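# Build a three-block leaning arch with four robot arms

## Task

Find two matching blocks among the objects on the table and stand each one upright on an end, with that end resting flat on the tabletop and the two tilted so they lean in toward one another. Then set a keystone centred between them so it sits on both of their slanted upper faces, touching each with no gap. The three blocks must form a straight line, and no other loose object may be in contact with any of them. Use as many of the arms as you like. The arms must release everything and withdraw at the end, and the arch must stand on its own without a robot supporting it. Approximate arm mounts in the scene frame (metres, heading in degrees counter-clockwise from +x): arm1 x=+1.03 y=+0.10 z=+0.72 facing -162; arm2 x=+0.25 y=+0.65 z=+0.72 facing -86; arm3 x=-0.55 y=+0.65 z=+0.72 facing -79; arm4 x=-0.15 y=-0.65 z=+0.72 facing +93.

## Robot and tools

ROBOTS. Four identical i2rt Big YAM arms, arm1 to arm4, are mounted on the tabletop (z about 0.72 m) at the positions and headings given in the task. Each has six revolute joints, a two-finger parallel gripper, and a wrist camera that, with joints 1 and 6 at 0 and the hand level, sits above the hand looking toward the fingertips. Reach is roughly 1.0 m from the joint1 axis. Joints move at different speeds, so the hand can sweep a wide, curved path between two postures; plan clearances accordingly.

FRAMES. Everything is expressed in one scene frame: origin on the floor, +z up. "hand" means the point halfway between the fingertips (link pinch in the URDF, 0.136 m out from the gripper body). The hand's z axis runs along the fingers, and the fingers open and close along its y axis. Hand poses are computed from each arm's true foot pose, which is never printed.

JOINTS (all absolute targets, not offsets). joint1_rad -2.879..2.879: rotates the arm about its base, positive counter-clockwise seen from above, 0 means unfolding along the base heading. joint2_rad 0..3.141: shoulder, 0 has the upper arm pointing back roughly level, increasing raises then swings it forward. joint3_rad 0..3.019: elbow, 0 is fully folded, increasing opens it. joint4_rad -1.692..1.57: hand pitch, positive tilts fingers up. joint5_rad -1.57..1.57: sideways hand swing, positive toward the arm's right. joint6_rad -2.094..2.094: hand roll, positive clockwise viewed from behind. gripper_m 0..0.093: fingertip separation in metres; grip force is limited to roughly 50-62 N per pad. Done tolerances are ±0.045, ±0.14, ±0.09, ±0.055, ±0.03, ±0.035 rad and ±0.003 m respectively.

execute_actions. Argument "actions" is a list holding either one action or nothing. An action is an object keyed by arm name ("arm1".."arm4"); under each name is "joints", a dictionary mapping joint names to target values (radians, gripper in metres). Name only the joints you want to change; any arm or joint you omit may keep driving toward whatever it was last told. All commanded motions begin at once and finish independently; no action runs beyond 15 s. An unknown key or a value outside range causes the whole call to be rejected with nothing moving. "cameras" optionally lists which images to return: arm1_cam_wrist, arm2_cam_wrist, arm3_cam_wrist, arm4_cam_wrist, or "all"; omitted/null/["all"] gives every camera, [] gives none. An empty action list just reports state and images. Example: {"arm1": {"joints": {"gripper_m": 0.05}}, "arm2": {"joints": {"joint1_rad": 0.3}}}.

wait: "seconds" from 0 to 10; nothing new is commanded, the simulation keeps running, and the usual state and images come back.

zoom_image: "camera" (one wrist camera present with a full image in the latest result) and "region" [x0, y0, x1, y1] in that image's pixels, origin top-left, no larger than 504 by 504. Images are 896x504.

read_manual: optional "section", only "licences"; returns URDF licence text and moves nothing.

finished_scene: "scene" is the integer number of the current scene. It is irreversible and reports whether the arch counts as built; the structure must already be standing unaided. Sending a reply with no tool call ends everything.

RESULTS. Each result gives per-arm joint_positions and images, with a "pictures" line naming cameras in image order. joint_status reports how each commanded joint finished: "off_target" (settled away from target, maybe still pushing), "contact_stop" or "time_out" (target dropped, holds where it stopped, though a timed-out joint may keep a nearby target of at most 0.375, 0.375, 0.113, 0.225, 0.075, 0.3 rad for joints 1-6 and continue pressing; on_its_own will list it), "not_followed" (a built-in self/inter-arm collision check blocked the arm's targets, normally with a "joint command not followed" line and a "cause:" line; the gripper part still runs, and the blocked targets may be retried on later actions until replaced by passable ones). on_its_own describes uncommanded behaviour; "held at" is the held target, not the current position. To relieve a pushing joint, command its reported position. Tiny target changes may not move a joint. A loaded joint that is holding can sag. MOTOR HOT appears from 85 °C; at 100 °C an OVER-TEMPERATURE FAULT drops that whole arm and its gripper until cooled, and its joints then read "limit_stop_at_motor_heat" (resend targets). If any call reports a stop, later motion calls in the same reply are skipped.

CAMERAS. Calibrations are given as pinhole+radial with OpenCV K, distortion D and a 4x4 T_world_to_cam mapping scene-frame points into the camera frame; pos_world is the camera position. Expect small errors (about 0.5% focal, 1.5 px centre, 0.5° and 2.5 mm pose), larger because wrist poses derive from joint readings. Updated numbers are listed for cameras whose pose changed.

CAUTIONS. The arms do not stop on contact and can push very hard; avoid pressing into the table or blocks and avoid prolonged strain, which overheats motors (holding loads and idle thinking time also heat them). Never let two arms squeeze or strike each other: the clearance check may act late and ignores fingers, gripper housings and wrist cameras, and no line reports robot-robot contact. Do not drop, slam or knock objects, and never push anything out of the work area. Loose objects may occasionally get nudged by outside disturbances, so recheck the arch before finishing. Time spent thinking lets the scene run on with the last commands held; shorter robot motion time is better.

Each tool is called after "Emit:" by a JSON object that holds its "api" and its "payload", one argument or row to a line.

## Session

Emit:
{"api": "execute_actions", "payload": {
  "actions": []
}}

Scene clock: 0.00 s.
Motor temperatures (°C, as the motors report them): arm1=[21 21 21 22 21 23] | arm2=[22 24 24 22 22 22] | arm3=[22 24 21 21 23 22] | arm4=[23 23 23 22 22 24]
arm1.joint_positions: joint1_rad=+0.884 joint2_rad=+0.412 joint3_rad=+1.504 joint4_rad=-1.333 joint5_rad=+0.039 joint6_rad=+0.252 gripper_m=+0.095
arm1.joint_status: not commanded
arm1.hand: x=+0.9819 y=-0.0124 z=+1.3765 quat_wxyz=(-0.394, -0.707, -0.351, +0.470) (m; scene frame)
arm2.joint_positions: joint1_rad=-0.715 joint2_rad=+0.273 joint3_rad=+1.580 joint4_rad=-1.305 joint5_rad=+0.147 joint6_rad=-0.178 gripper_m=+0.095
arm2.joint_status: not commanded
arm2.hand: x=+0.2223 y=+0.6609 z=+1.3934 quat_wxyz=(-0.196, -0.631, -0.307, +0.685) (m; scene frame)
arm3.joint_positions: joint1_rad=-0.758 joint2_rad=+0.579 joint3_rad=+1.305 joint4_rad=-1.428 joint5_rad=-0.048 joint6_rad=-0.117 gripper_m=+0.094
arm3.joint_status: not commanded
arm3.hand: x=-0.6616 y=+0.4677 z=+1.3097 quat_wxyz=(-0.198, -0.766, -0.485, +0.372) (m; scene frame)
arm4.joint_positions: joint1_rad=+0.420 joint2_rad=+0.412 joint3_rad=+1.620 joint4_rad=-1.598 joint5_rad=-0.296 joint6_rad=+0.195 gripper_m=+0.095
arm4.joint_status: not commanded
arm4.hand: x=-0.2225 y=-0.6106 z=+1.4151 quat_wxyz=(-0.140, +0.697, -0.450, -0.540) (m; scene frame)
pictures: arm1_cam_wrist, arm2_cam_wrist, arm3_cam_wrist, arm4_cam_wrist
Images, in order (width x height): arm1_cam_wrist 896x504, arm2_cam_wrist 896x504, arm3_cam_wrist 896x504, arm4_cam_wrist 896x504.

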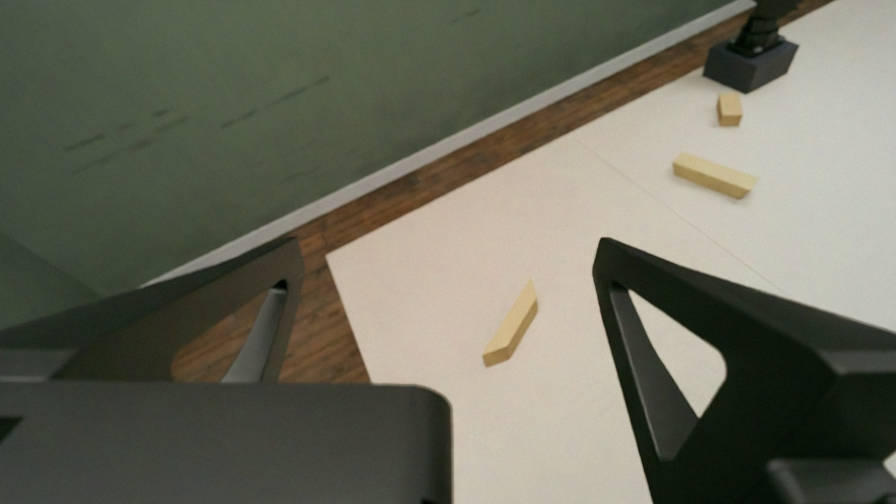

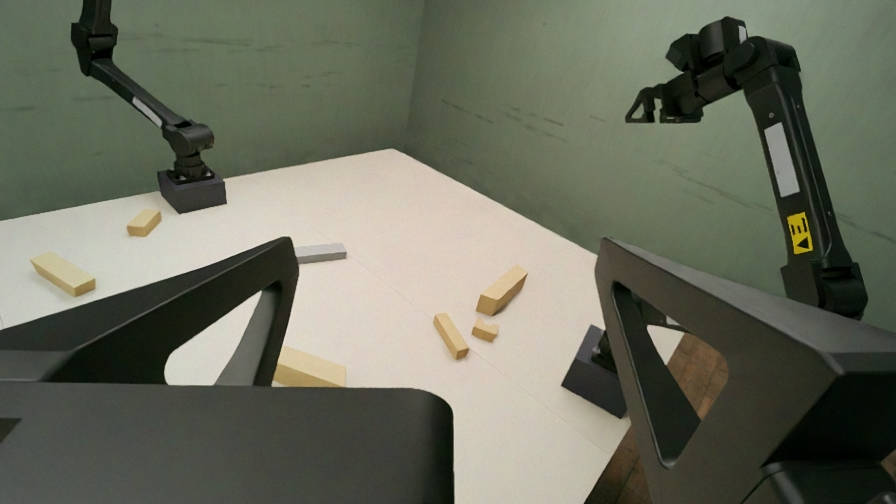

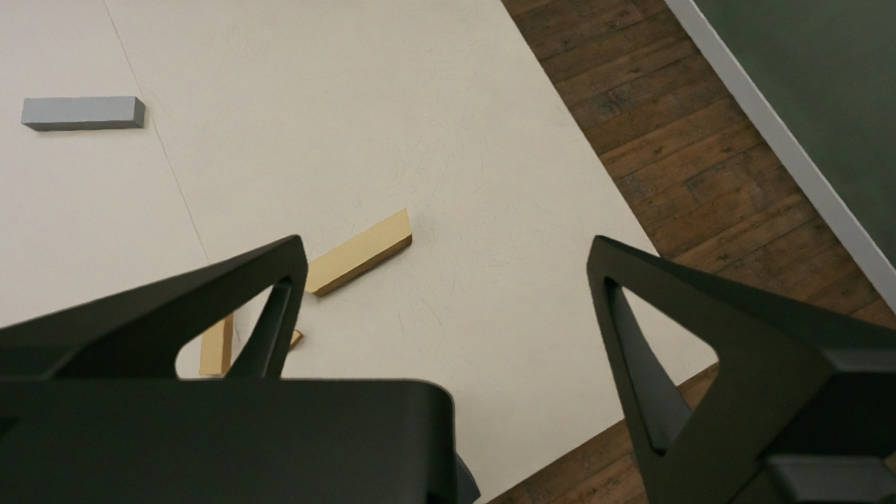

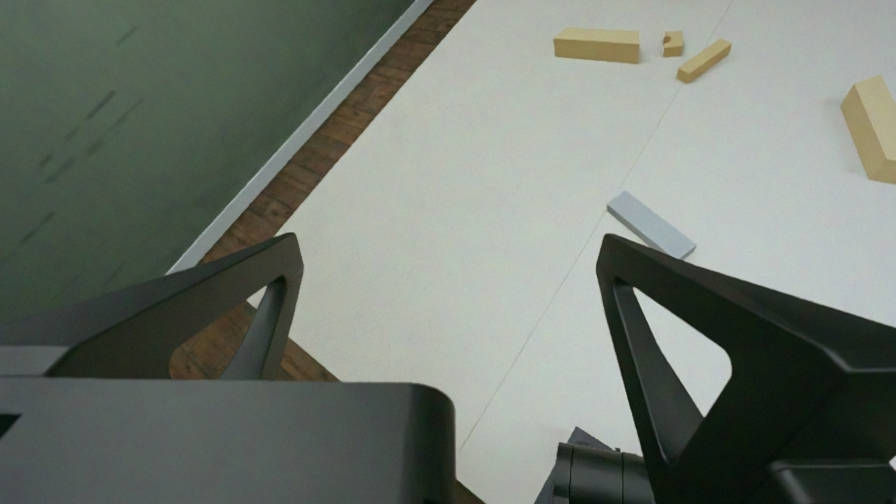

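Emit:
{"api": "execute_actions", "payload": {
  "actions": [
    {"arm1":{"joints":{"joint1_rad":0,"joint2_rad":0.9,"joint3_rad":1.6,"joint4_rad":-1.6,"joint5_rad":0,"joint6_rad":0}},"arm2":{"joints":{"joint1_rad":0,"joint2_rad":0.9,"joint3_rad":1.6,"joint4_rad":-1.6,"joint5_rad":0,"joint6_rad":0}},"arm3":{"joints":{"joint1_rad":0,"joint2_rad":0.7,"joint3_rad":1.4,"joint4_rad":-1.6,"joint5_rad":0,"joint6_rad":0}},"arm4":{"joints":{"joint1_rad":-0.6,"joint2_rad":0.7,"joint3_rad":1.4,"joint4_rad":-1.6,"joint5_rad":0,"joint6_rad":0}}}
  ]
}}

Scene clock: 23.43 s.
Motor temperatures (°C, as the motors report them): arm1=[21 21 24 22 21 23] | arm2=[22 25 25 22 22 22] | arm3=[22 24 25 21 23 22] | arm4=[23 24 25 23 22 24]
arm1.joint_positions: joint1_rad=+0.008 joint2_rad=+0.892 joint3_rad=+1.570 joint4_rad=-1.595 joint5_rad=-0.001 joint6_rad=+0.012 gripper_m=+0.095
arm1.joint_status: all done
arm1.hand: x=+0.7614 y=+0.0049 z=+1.2649 quat_wxyz=(-0.050, -0.935, -0.149, +0.317) (m; scene frame)
arm2.joint_positions: joint1_rad=-0.009 joint2_rad=+0.894 joint3_rad=+1.581 joint4_rad=-1.590 joint5_rad=+0.003 joint6_rad=-0.013 gripper_m=+0.095
arm2.joint_status: all done
arm2.hand: x=+0.2565 y=+0.3724 z=+1.2463 quat_wxyz=(-0.232, -0.657, -0.676, +0.238) (m; scene frame)
arm3.joint_positions: joint1_rad=-0.009 joint2_rad=+0.709 joint3_rad=+1.368 joint4_rad=-1.590 joint5_rad=-0.001 joint6_rad=-0.007 gripper_m=+0.094
arm3.joint_status: all done
arm3.hand: x=-0.5121 y=+0.4279 z=+1.2854 quat_wxyz=(-0.240, -0.609, -0.728, +0.204) (m; scene frame)
arm4.joint_positions: joint1_rad=-0.593 joint2_rad=+0.697 joint3_rad=+1.384 joint4_rad=-1.598 joint5_rad=+0.000 joint6_rad=+0.012 gripper_m=+0.095
arm4.joint_status: all done
arm4.hand: x=-0.0291 y=-0.4619 z=+1.2768 quat_wxyz=(-0.284, +0.443, -0.838, -0.147) (m; scene frame)
pictures: arm1_cam_wrist, arm2_cam_wrist, arm3_cam_wrist, arm4_cam_wrist
camera_calibration (this result's frames):
arm1_cam_wrist: T_world_to_cam=[[-0.307279, 0.951611, -0.00412678, 0.237806], [0.951416, 0.30712, -0.022035, -0.698579], [-0.0197013, -0.0106972, -0.999749, 1.40622], [0, 0, 0, 1]] pos_world=[0.765416, 0.00329197, 1.39146]
arm2_cam_wrist: T_world_to_cam=[[-0.999038, -0.0363755, 0.0245056, 0.237403], [-0.0376361, 0.997879, -0.0531121, -0.291754], [-0.0225217, -0.0539833, -0.998288, 1.39311], [0, 0, 0, 1]] pos_world=[0.257569, 0.374975, 1.36941]
arm3_cam_wrist: T_world_to_cam=[[-0.985782, -0.167163, 0.0170581, -0.454129], [-0.167318, 0.98587, -0.00810975, -0.493638], [-0.0154614, -0.0108486, -0.999822, 1.40241], [0, 0, 0, 1]] pos_world=[-0.508583, 0.425964, 1.4059]
arm4_cam_wrist: T_world_to_cam=[[0.814878, -0.579538, -0.0104562, -0.226156], [-0.579632, -0.814734, -0.0153218, -0.372125], [0.00036058, 0.0185462, -0.999828, 1.40725], [0, 0, 0, 1]] pos_world=[-0.0319129, -0.460348, 1.39894]
Images, in order (width x height): arm1_cam_wrist 896x504, arm2_cam_wrist 896x504, arm3_cam_wrist 896x504, arm4_cam_wrist 896x504.

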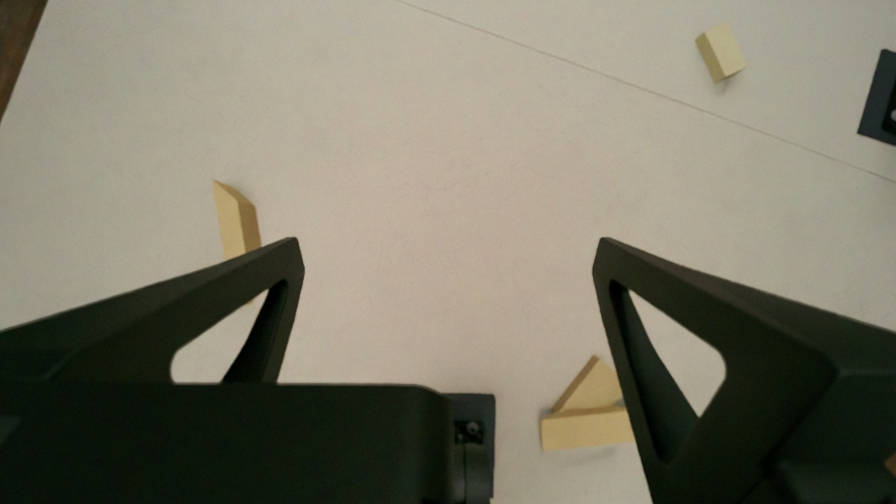

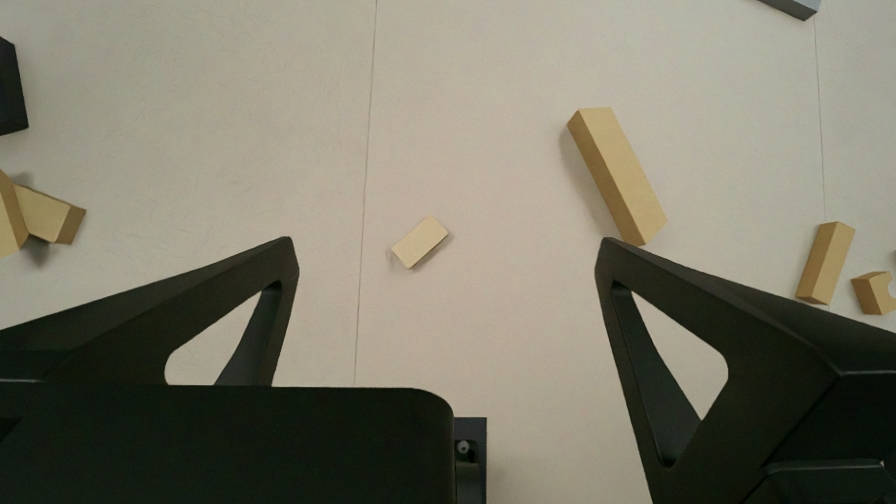

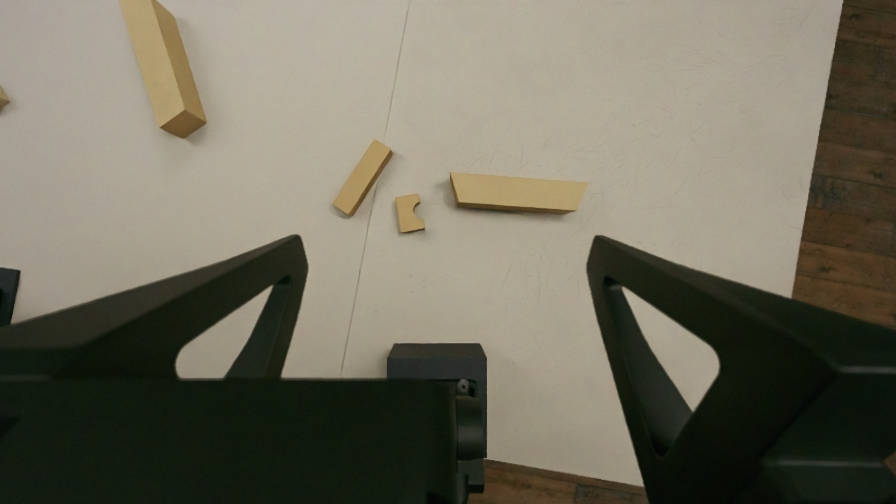

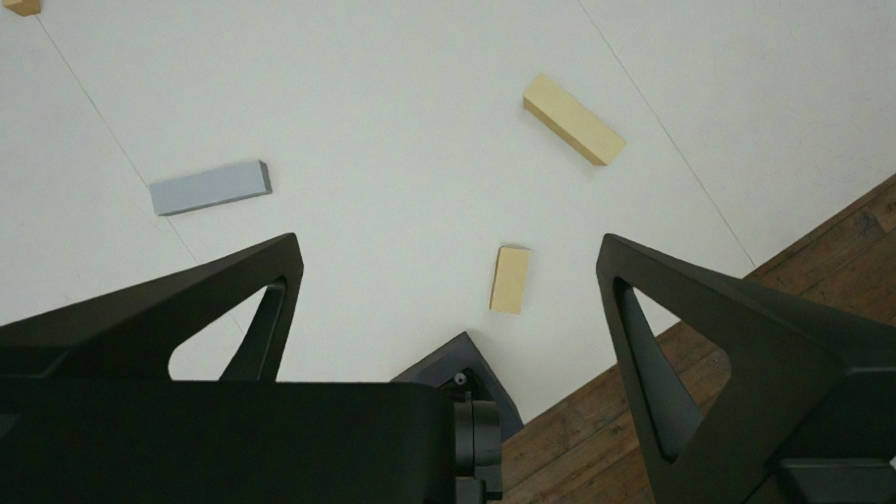

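Emit:
{"api": "zoom_image", "payload": {
  "camera": "arm3_cam_wrist",
  "region": [310, 110, 610, 260]
}}

Emit:
{"api": "zoom_image", "payload": {
  "camera": "arm2_cam_wrist",
  "region": [370, 80, 710, 280]
}}

Emit:
{"api": "zoom_image", "payload": {
  "camera": "arm4_cam_wrist",
  "region": [400, 50, 700, 330]
}}

Emit:
{"api": "execute_actions", "payload": {
  "actions": [
    {"arm1":{"joints":{"joint1_rad":0.95}},"arm2":{"joints":{"joint1_rad":1.0,"joint2_rad":1.3,"joint3_rad":1.9,"joint4_rad":-1.5}},"arm3":{"joints":{"joint1_rad":0.7,"joint2_rad":1.3,"joint3_rad":1.8,"joint4_rad":-1.4}},"arm4":{"joints":{"joint1_rad":0.2,"joint2_rad":1.0,"joint3_rad":1.5,"joint4_rad":-1.4}}}
  ]
}}

Region (310, 110, 610, 260) of arm3_cam_wrist's 896x504 image, scaled by 1.680, with more detail than that image has.

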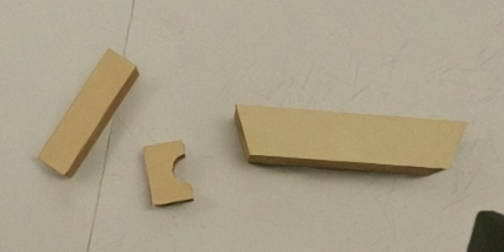

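Region (370, 80, 710, 280) of arm2_cam_wrist's 896x504 image, scaled by 1.482, with more detail than that image has; it fills the top 296 rows of this view, and the rest is white.

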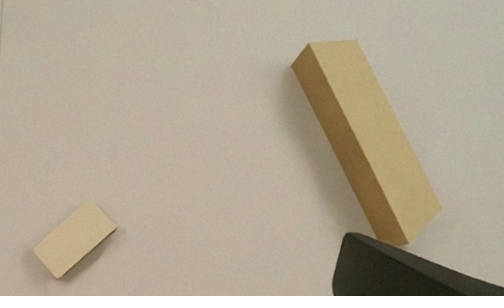

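Region (400, 50, 700, 330) of arm4_cam_wrist's 896x504 image, scaled by 1.680, with more detail than that image has; it fills the top 470 rows of this view, and the rest is white.

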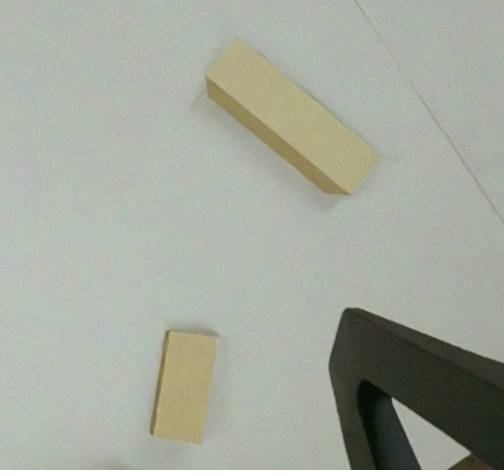

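Scene clock: 32.03 s.
Motor temperatures (°C, as the motors report them): arm1=[21 21 26 22 21 23] | arm2=[22 25 28 22 22 22] | arm3=[22 24 26 21 23 22] | arm4=[23 23 27 23 22 24]
arm1.joint_positions: joint1_rad=+0.941 joint2_rad=+0.895 joint3_rad=+1.570 joint4_rad=-1.595 joint5_rad=-0.001 joint6_rad=+0.011 gripper_m=+0.095
arm1.joint_status: all done
arm1.hand: x=+0.9424 y=-0.1760 z=+1.2621 quat_wxyz=(-0.186, -0.770, -0.554, +0.255) (m; scene frame)
arm2.joint_positions: joint1_rad=+0.995 joint2_rad=+1.293 joint3_rad=+1.860 joint4_rad=-1.508 joint5_rad=+0.001 joint6_rad=-0.011 gripper_m=+0.095
arm2.joint_status: all done
arm2.hand: x=+0.6365 y=+0.4207 z=+1.2455 quat_wxyz=(-0.296, -0.253, -0.917, +0.092) (m; scene frame)
arm3.joint_positions: joint1_rad=+0.703 joint2_rad=+1.297 joint3_rad=+1.759 joint4_rad=-1.406 joint5_rad=+0.000 joint6_rad=-0.006 gripper_m=+0.094
arm3.joint_status: all done
arm3.hand: x=-0.1872 y=+0.3517 z=+1.3047 quat_wxyz=(-0.290, -0.319, -0.896, +0.105) (m; scene frame)
arm4.joint_positions: joint1_rad=+0.196 joint2_rad=+0.995 joint3_rad=+1.471 joint4_rad=-1.414 joint5_rad=+0.000 joint6_rad=+0.010 gripper_m=+0.095
arm4.joint_status: all done
arm4.hand: x=-0.2229 y=-0.2949 z=+1.2617 quat_wxyz=(-0.192, +0.735, -0.607, -0.235) (m; scene frame)
pictures: arm1_cam_wrist, arm2_cam_wrist, arm3_cam_wrist, arm4_cam_wrist
camera_calibration (this result's frames):
arm1_cam_wrist: T_world_to_cam=[[-0.947657, 0.319191, -0.00800229, 0.962577], [0.319269, 0.947588, -0.0119891, -0.119465], [0.00375606, -0.0139164, -0.999896, 1.38258], [0, 0, 0, 1]] pos_world=[0.945141, -0.174802, 1.38871]
arm2_cam_wrist: T_world_to_cam=[[-0.505859, -0.862203, 0.0266803, 0.649576], [-0.862566, 0.505921, -0.00489106, 0.346283], [-0.00928105, -0.0254877, -0.999632, 1.38469], [0, 0, 0, 1]] pos_world=[0.640137, 0.420168, 1.36855]
arm3_cam_wrist: T_world_to_cam=[[-0.63879, -0.769189, 0.0172107, 0.129534], [-0.769232, 0.638947, 0.00542879, -0.372353], [-0.0151725, -0.00977118, -0.999837, 1.42562], [0, 0, 0, 1]] pos_world=[-0.182051, 0.35148, 1.42518]
arm4_cam_wrist: T_world_to_cam=[[0.985096, 0.170949, -0.019023, 0.298473], [0.171293, -0.985052, 0.0182201, -0.273862], [-0.0156239, -0.021207, -0.999653, 1.37366], [0, 0, 0, 1]] pos_world=[-0.225652, -0.29166, 1.38385]
Images, in order (width x height): arm1_cam_wrist 896x504, arm2_cam_wrist 896x504, arm3_cam_wrist 896x504, arm4_cam_wrist 896x504.

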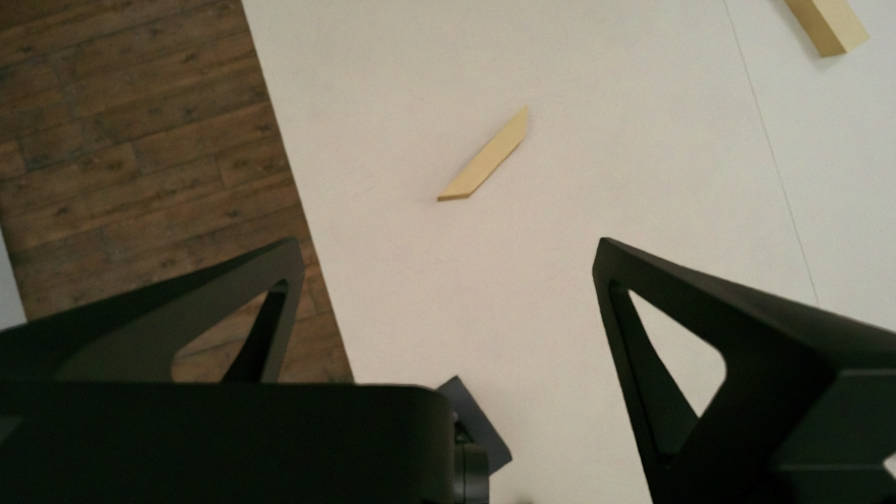

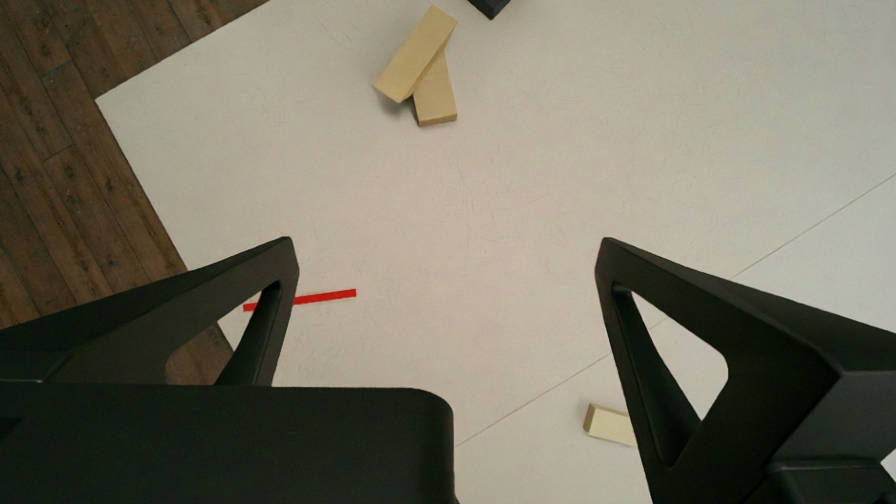

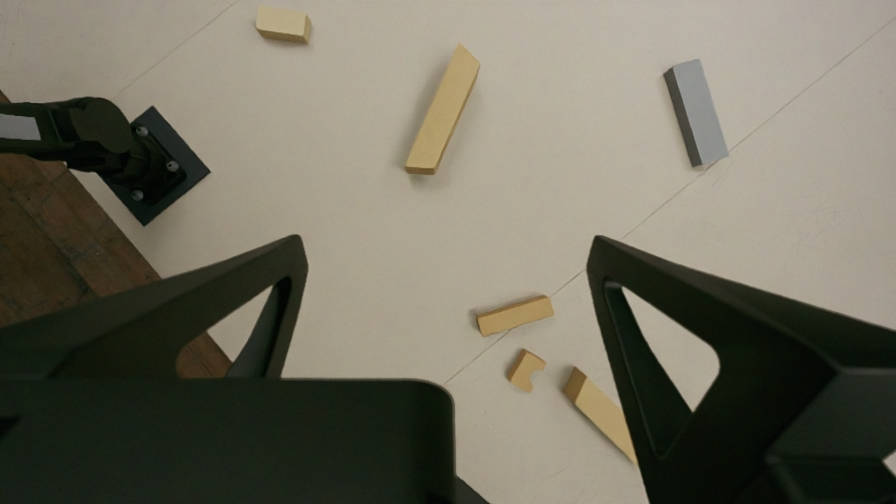

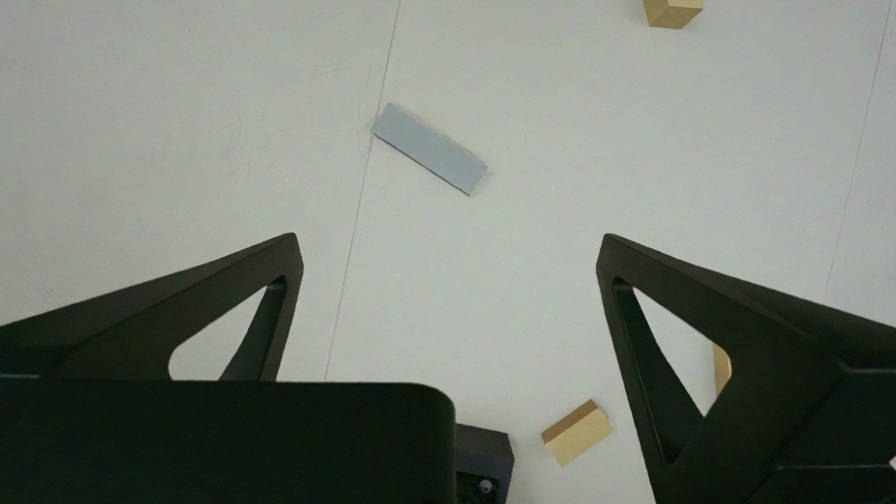

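Emit:
{"api": "zoom_image", "payload": {
  "camera": "arm1_cam_wrist",
  "region": [420, 90, 550, 220]
}}

Emit:
{"api": "zoom_image", "payload": {
  "camera": "arm3_cam_wrist",
  "region": [370, 30, 530, 190]
}}

Emit:
{"api": "zoom_image", "payload": {
  "camera": "arm3_cam_wrist",
  "region": [630, 40, 770, 180]
}}

Emit:
{"api": "zoom_image", "payload": {
  "camera": "arm2_cam_wrist",
  "region": [350, 0, 490, 140]
}}

Emit:
{"api": "zoom_image", "payload": {
  "camera": "arm1_cam_wrist",
  "region": [756, 0, 896, 80]
}}

Region (420, 90, 550, 220) of arm1_cam_wrist's 896x504 image, scaled by 3.877, with more detail than that image has.

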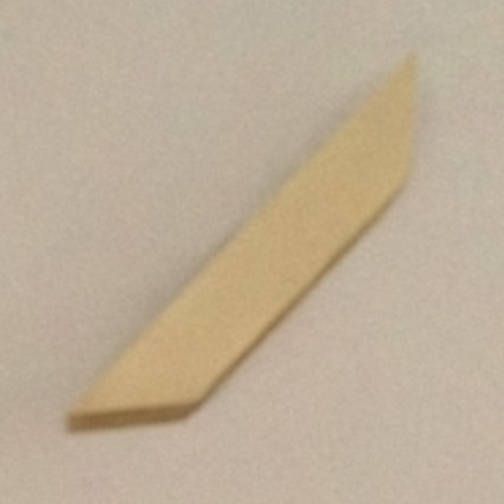

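Region (370, 30, 530, 190) of arm3_cam_wrist's 896x504 image, scaled by 3.150, with more detail than that image has.

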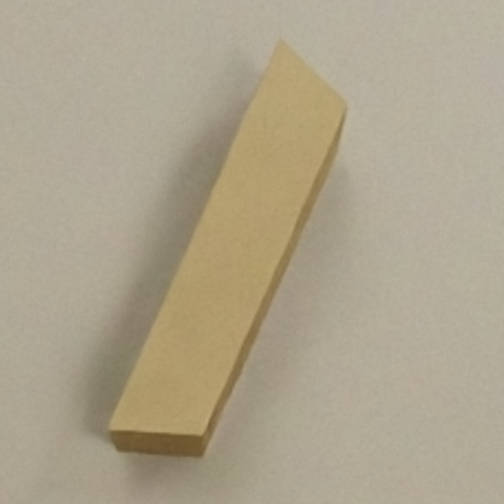

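Region (630, 40, 770, 180) of arm3_cam_wrist's 896x504 image, scaled by 3.600, with more detail than that image has.

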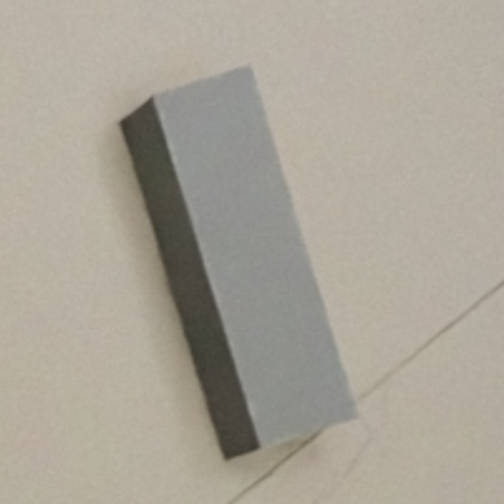

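Region (350, 0, 490, 140) of arm2_cam_wrist's 896x504 image, scaled by 3.600, with more detail than that image has.

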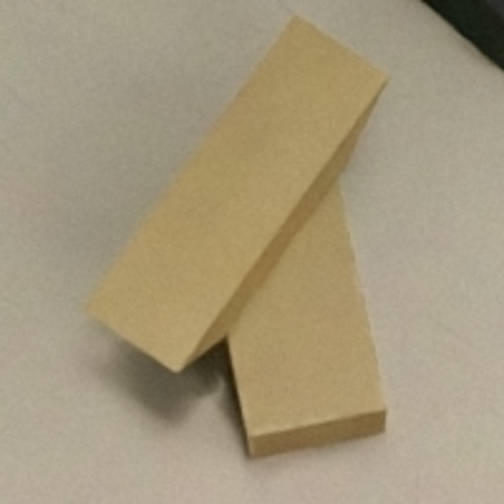

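Region (756, 0, 896, 80) of arm1_cam_wrist's 896x504 image, scaled by 3.600, with more detail than that image has; it fills the top 288 rows of this view, and the rest is white.

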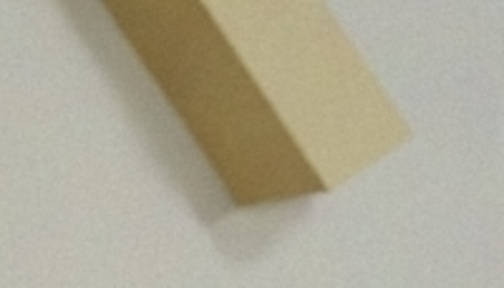

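Emit:
{"api": "execute_actions", "payload": {
  "actions": [
    {"arm1":{"joints":{"joint1_rad":0.8,"joint2_rad":1.573,"joint3_rad":1.155,"joint4_rad":-1.127,"joint6_rad":0.65}},"arm2":{"joints":{"joint1_rad":-0.565,"joint2_rad":1.755,"joint3_rad":1.46,"joint4_rad":-1.248,"joint6_rad":-1.0}},"arm3":{"joints":{"joint1_rad":-0.375,"joint2_rad":1.469,"joint3_rad":0.82,"joint4_rad":-0.897,"joint6_rad":-1.865}},"arm4":{"joints":{"joint1_rad":-0.5,"joint2_rad":0.7,"joint3_rad":1.2,"joint4_rad":-1.0}}}
  ]
}}

Scene clock: 97.93 s.
Motor temperatures (°C, as the motors report them): arm1=[21 21 30 22 21 23] | arm2=[22 25 35 22 22 22] | arm3=[22 25 29 21 23 22] | arm4=[23 23 35 23 22 24]
arm1.joint_positions: joint1_rad=+0.806 joint2_rad=+1.584 joint3_rad=+1.120 joint4_rad=-1.135 joint5_rad=-0.001 joint6_rad=+0.638 gripper_m=+0.095
arm1.joint_status: all done
arm1.hand: x=+0.8433 y=-0.2875 z=+0.8413 quat_wxyz=(+0.015, -0.971, -0.240, -0.010) (m; scene frame)
arm2.joint_positions: joint1_rad=-0.567 joint2_rad=+1.742 joint3_rad=+1.433 joint4_rad=-1.245 joint5_rad=+0.001 joint6_rad=-0.987 gripper_m=+0.095
arm2.joint_status: all done
arm2.hand: x=-0.0194 y=+0.2077 z=+0.8625 quat_wxyz=(+0.000, -0.534, -0.845, +0.015) (m; scene frame)
arm3.joint_positions: joint1_rad=-0.370 joint2_rad=+1.480 joint3_rad=+0.817 joint4_rad=-0.908 joint5_rad=+0.003 joint6_rad=-1.857 gripper_m=+0.094
arm3.joint_status: all done
arm3.hand: x=-0.6189 y=+0.3027 z=+0.8531 quat_wxyz=(+0.001, +0.047, -0.999, +0.000) (m; scene frame)
arm4.joint_positions: joint1_rad=-0.495 joint2_rad=+0.698 joint3_rad=+1.209 joint4_rad=-1.022 joint5_rad=+0.000 joint6_rad=+0.010 gripper_m=+0.095
arm4.joint_status: all done
arm4.hand: x=+0.0003 y=-0.3606 z=+1.2942 quat_wxyz=(-0.431, +0.443, -0.743, -0.255) (m; scene frame)
pictures: arm1_cam_wrist, arm2_cam_wrist, arm3_cam_wrist, arm4_cam_wrist
camera_calibration (this result's frames):
arm1_cam_wrist: T_world_to_cam=[[-0.460533, 0.88735, 0.0227874, 0.627593], [0.709608, 0.35262, 0.610012, -1.01079], [0.533259, 0.297101, -0.792064, 0.428664], [0, 0, 0, 1]] pos_world=[0.777706, -0.327825, 0.941826]
arm2_cam_wrist: T_world_to_cam=[[-0.896627, -0.442183, 0.0231316, 0.0526835], [-0.35076, 0.741188, 0.57237, -0.650384], [-0.270237, 0.505089, -0.819669, 0.719837], [0, 0, 0, 1]] pos_world=[0.0136357, 0.14177, 0.96107]
arm3_cam_wrist: T_world_to_cam=[[0.0965556, -0.99523, 0.0139627, 0.350196], [-0.802105, -0.0694975, 0.593126, -0.977885], [-0.589326, -0.0684691, -0.804989, 0.463297], [0, 0, 0, 1]] pos_world=[-0.545147, 0.312286, 0.948068]
arm4_cam_wrist: T_world_to_cam=[[0.873578, -0.486307, -0.0191385, -0.146378], [-0.45206, -0.796235, -0.40206, 0.234832], [0.180286, 0.359882, -0.915413, 1.43653], [0, 0, 0, 1]] pos_world=[-0.0249549, -0.401185, 1.40663]
Images, in order (width x height): arm1_cam_wrist 896x504, arm2_cam_wrist 896x504, arm3_cam_wrist 896x504, arm4_cam_wrist 896x504.

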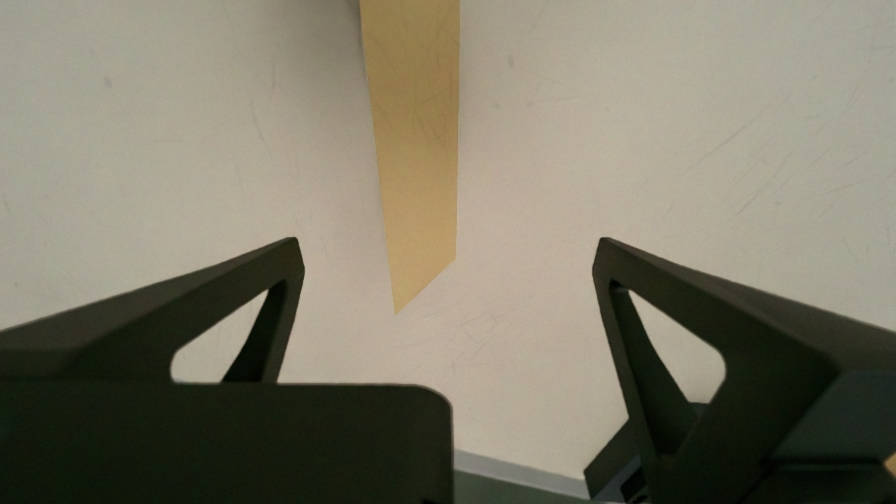

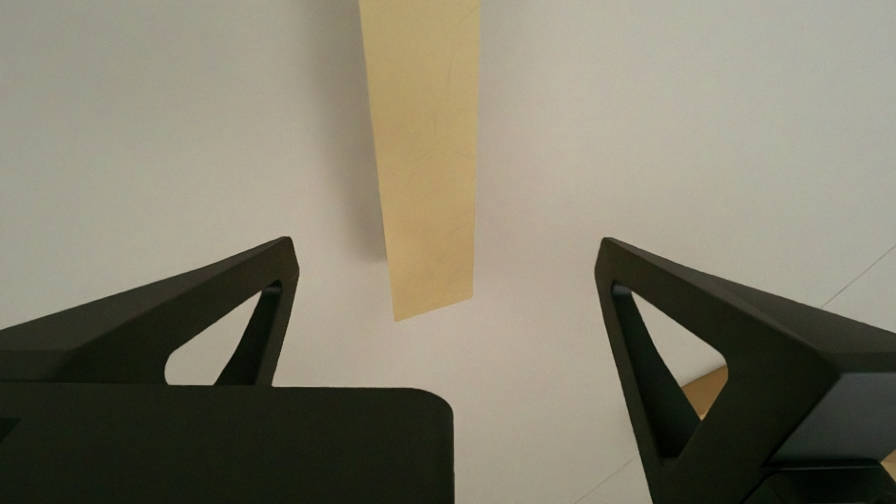

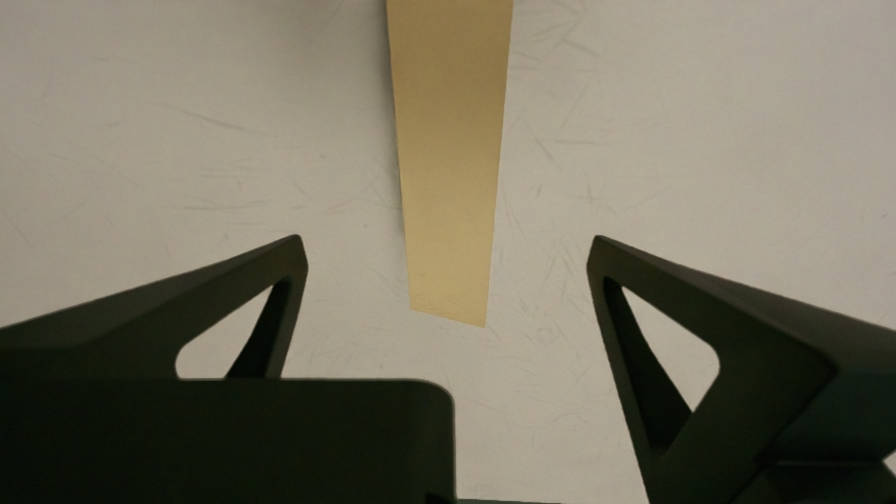

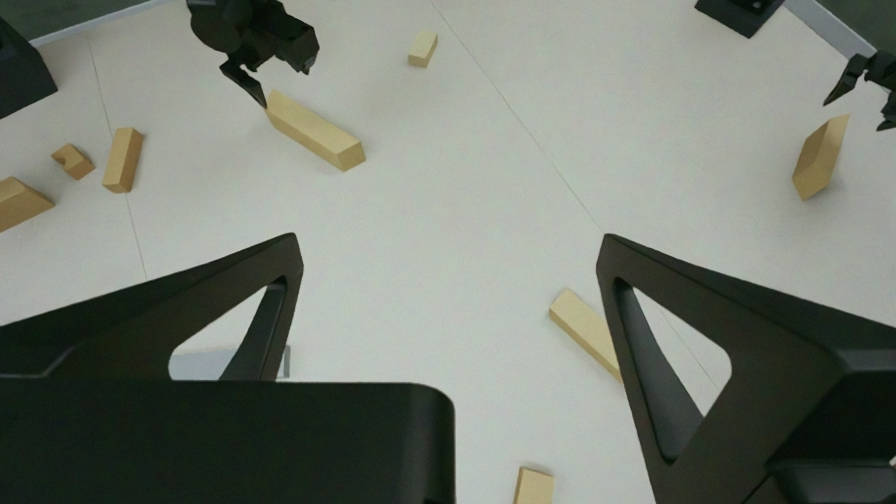

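Emit:
{"api": "execute_actions", "payload": {
  "actions": [
    {"arm1":{"joints":{"joint1_rad":0.832,"joint2_rad":1.718,"joint3_rad":1.037,"joint4_rad":-0.836,"joint6_rad":0.67}},"arm2":{"joints":{"joint1_rad":-0.548,"joint2_rad":1.868,"joint3_rad":1.313,"joint4_rad":-0.991}},"arm3":{"joints":{"joint2_rad":1.722,"joint3_rad":0.737,"joint4_rad":-0.557}}}
  ]
}}

Scene clock: 108.20 s.
Motor temperatures (°C, as the motors report them): arm1=[21 22 31 22 21 23] | arm2=[22 26 35 22 22 22] | arm3=[22 25 28 21 23 22] | arm4=[23 23 33 23 22 24]
arm1.joint_positions: joint1_rad=+0.822 joint2_rad=+1.732 joint3_rad=+1.021 joint4_rad=-0.844 joint5_rad=-0.001 joint6_rad=+0.658 gripper_m=+0.095
arm1.joint_status: all done
arm1.hand: x=+0.8438 y=-0.3016 z=+0.7475 quat_wxyz=(-0.001, -0.971, -0.238, +0.004) (m; scene frame)
arm2.joint_positions: joint1_rad=-0.561 joint2_rad=+1.873 joint3_rad=+1.300 joint4_rad=-1.002 joint5_rad=+0.001 joint6_rad=-0.987 gripper_m=+0.095
arm2.joint_status: all done
arm2.hand: x=-0.0160 y=+0.2067 z=+0.7510 quat_wxyz=(+0.001, -0.532, -0.847, +0.004) (m; scene frame)
arm3.joint_positions: joint1_rad=-0.370 joint2_rad=+1.728 joint3_rad=+0.735 joint4_rad=-0.568 joint5_rad=+0.003 joint6_rad=-1.858 gripper_m=+0.094
arm3.joint_status: all done
arm3.hand: x=-0.6195 y=+0.2994 z=+0.7482 quat_wxyz=(+0.003, +0.048, -0.999, +0.005) (m; scene frame)
arm4.joint_positions: joint1_rad=-0.495 joint2_rad=+0.698 joint3_rad=+1.209 joint4_rad=-1.022 joint5_rad=+0.000 joint6_rad=+0.010 gripper_m=+0.095
arm4.joint_status: not commanded
arm4.hand: x=+0.0003 y=-0.3606 z=+1.2942 quat_wxyz=(-0.431, +0.443, -0.743, -0.255) (m; scene frame)
pictures: arm1_cam_wrist, arm2_cam_wrist, arm3_cam_wrist, arm4_cam_wrist
camera_calibration (this result's frames):
arm1_cam_wrist: T_world_to_cam=[[-0.456823, 0.889552, -0.00304674, 0.659356], [0.722023, 0.372786, 0.582849, -0.933007], [0.51961, 0.264059, -0.812575, 0.375174], [0, 0, 0, 1]] pos_world=[0.779918, -0.337787, 0.850668]
arm2_cam_wrist: T_world_to_cam=[[-0.893723, -0.448597, 0.00453971, 0.0731736], [-0.362334, 0.727758, 0.582308, -0.589575], [-0.264525, 0.518777, -0.812956, 0.622157], [0, 0, 0, 1]] pos_world=[0.0163501, 0.139132, 0.848768]
arm3_cam_wrist: T_world_to_cam=[[0.097353, -0.994965, 0.0238296, 0.341462], [-0.800883, -0.0641034, 0.59538, -0.918946], [-0.590855, -0.0770468, -0.80309, 0.378415], [0, 0, 0, 1]] pos_world=[-0.545622, 0.309991, 0.842887]
arm4_cam_wrist: T_world_to_cam=[[0.873578, -0.486307, -0.0191385, -0.146378], [-0.45206, -0.796235, -0.40206, 0.234832], [0.180286, 0.359882, -0.915413, 1.43653], [0, 0, 0, 1]] pos_world=[-0.0249549, -0.401185, 1.40663]
Images, in order (width x height): arm1_cam_wrist 896x504, arm2_cam_wrist 896x504, arm3_cam_wrist 896x504, arm4_cam_wrist 896x504.

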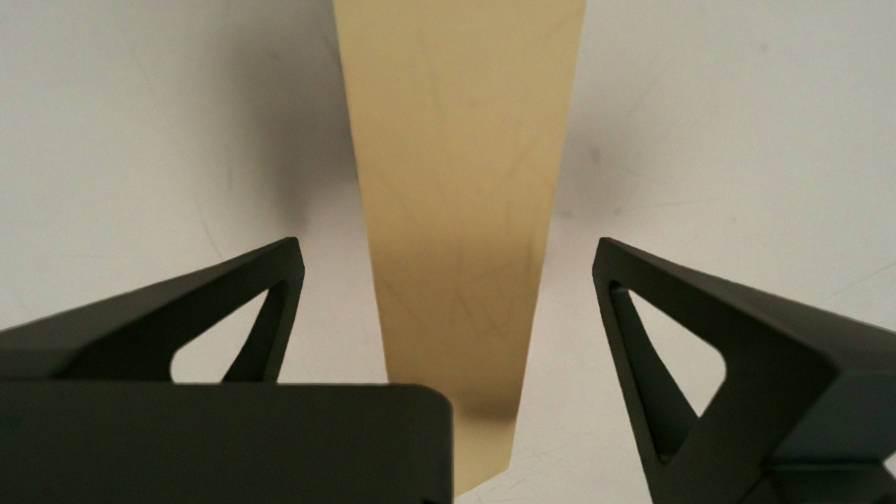

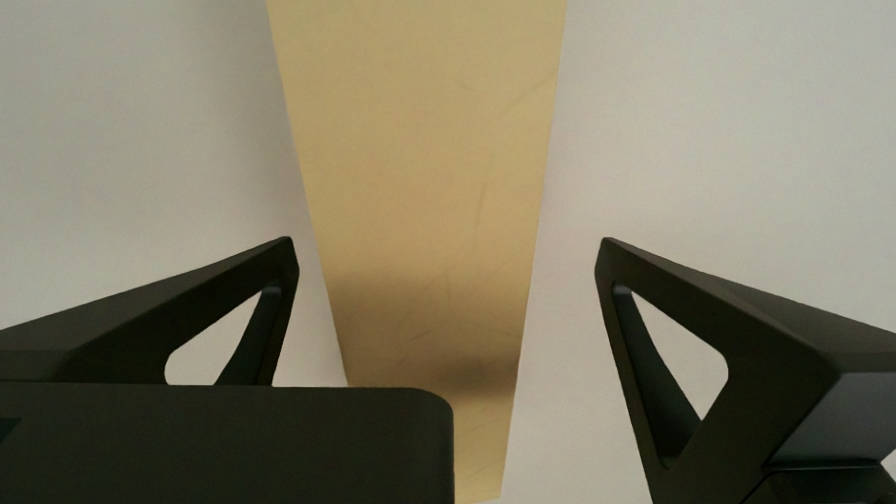

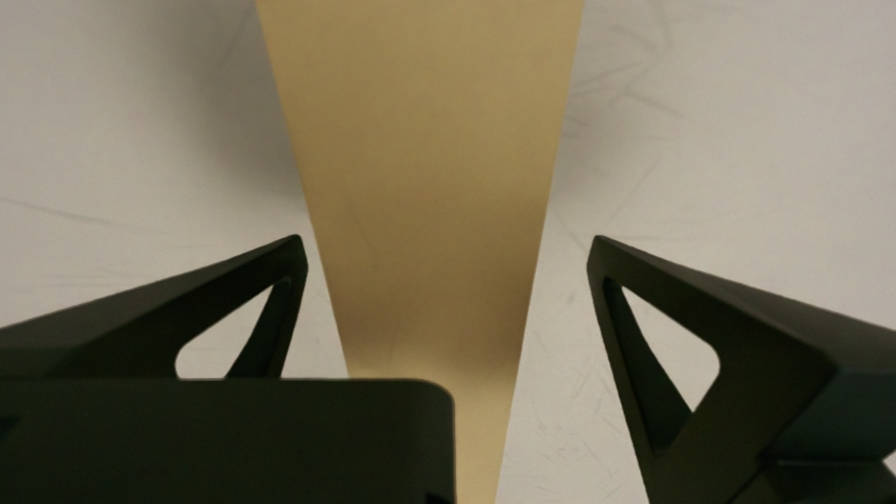

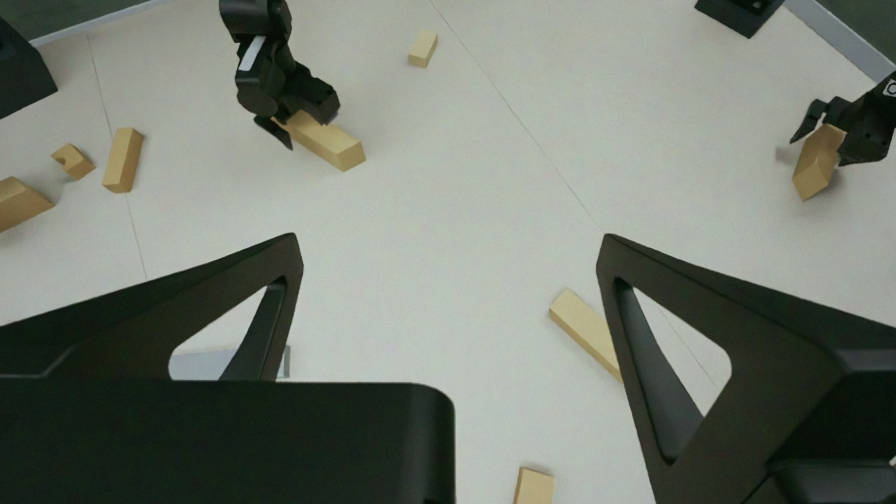

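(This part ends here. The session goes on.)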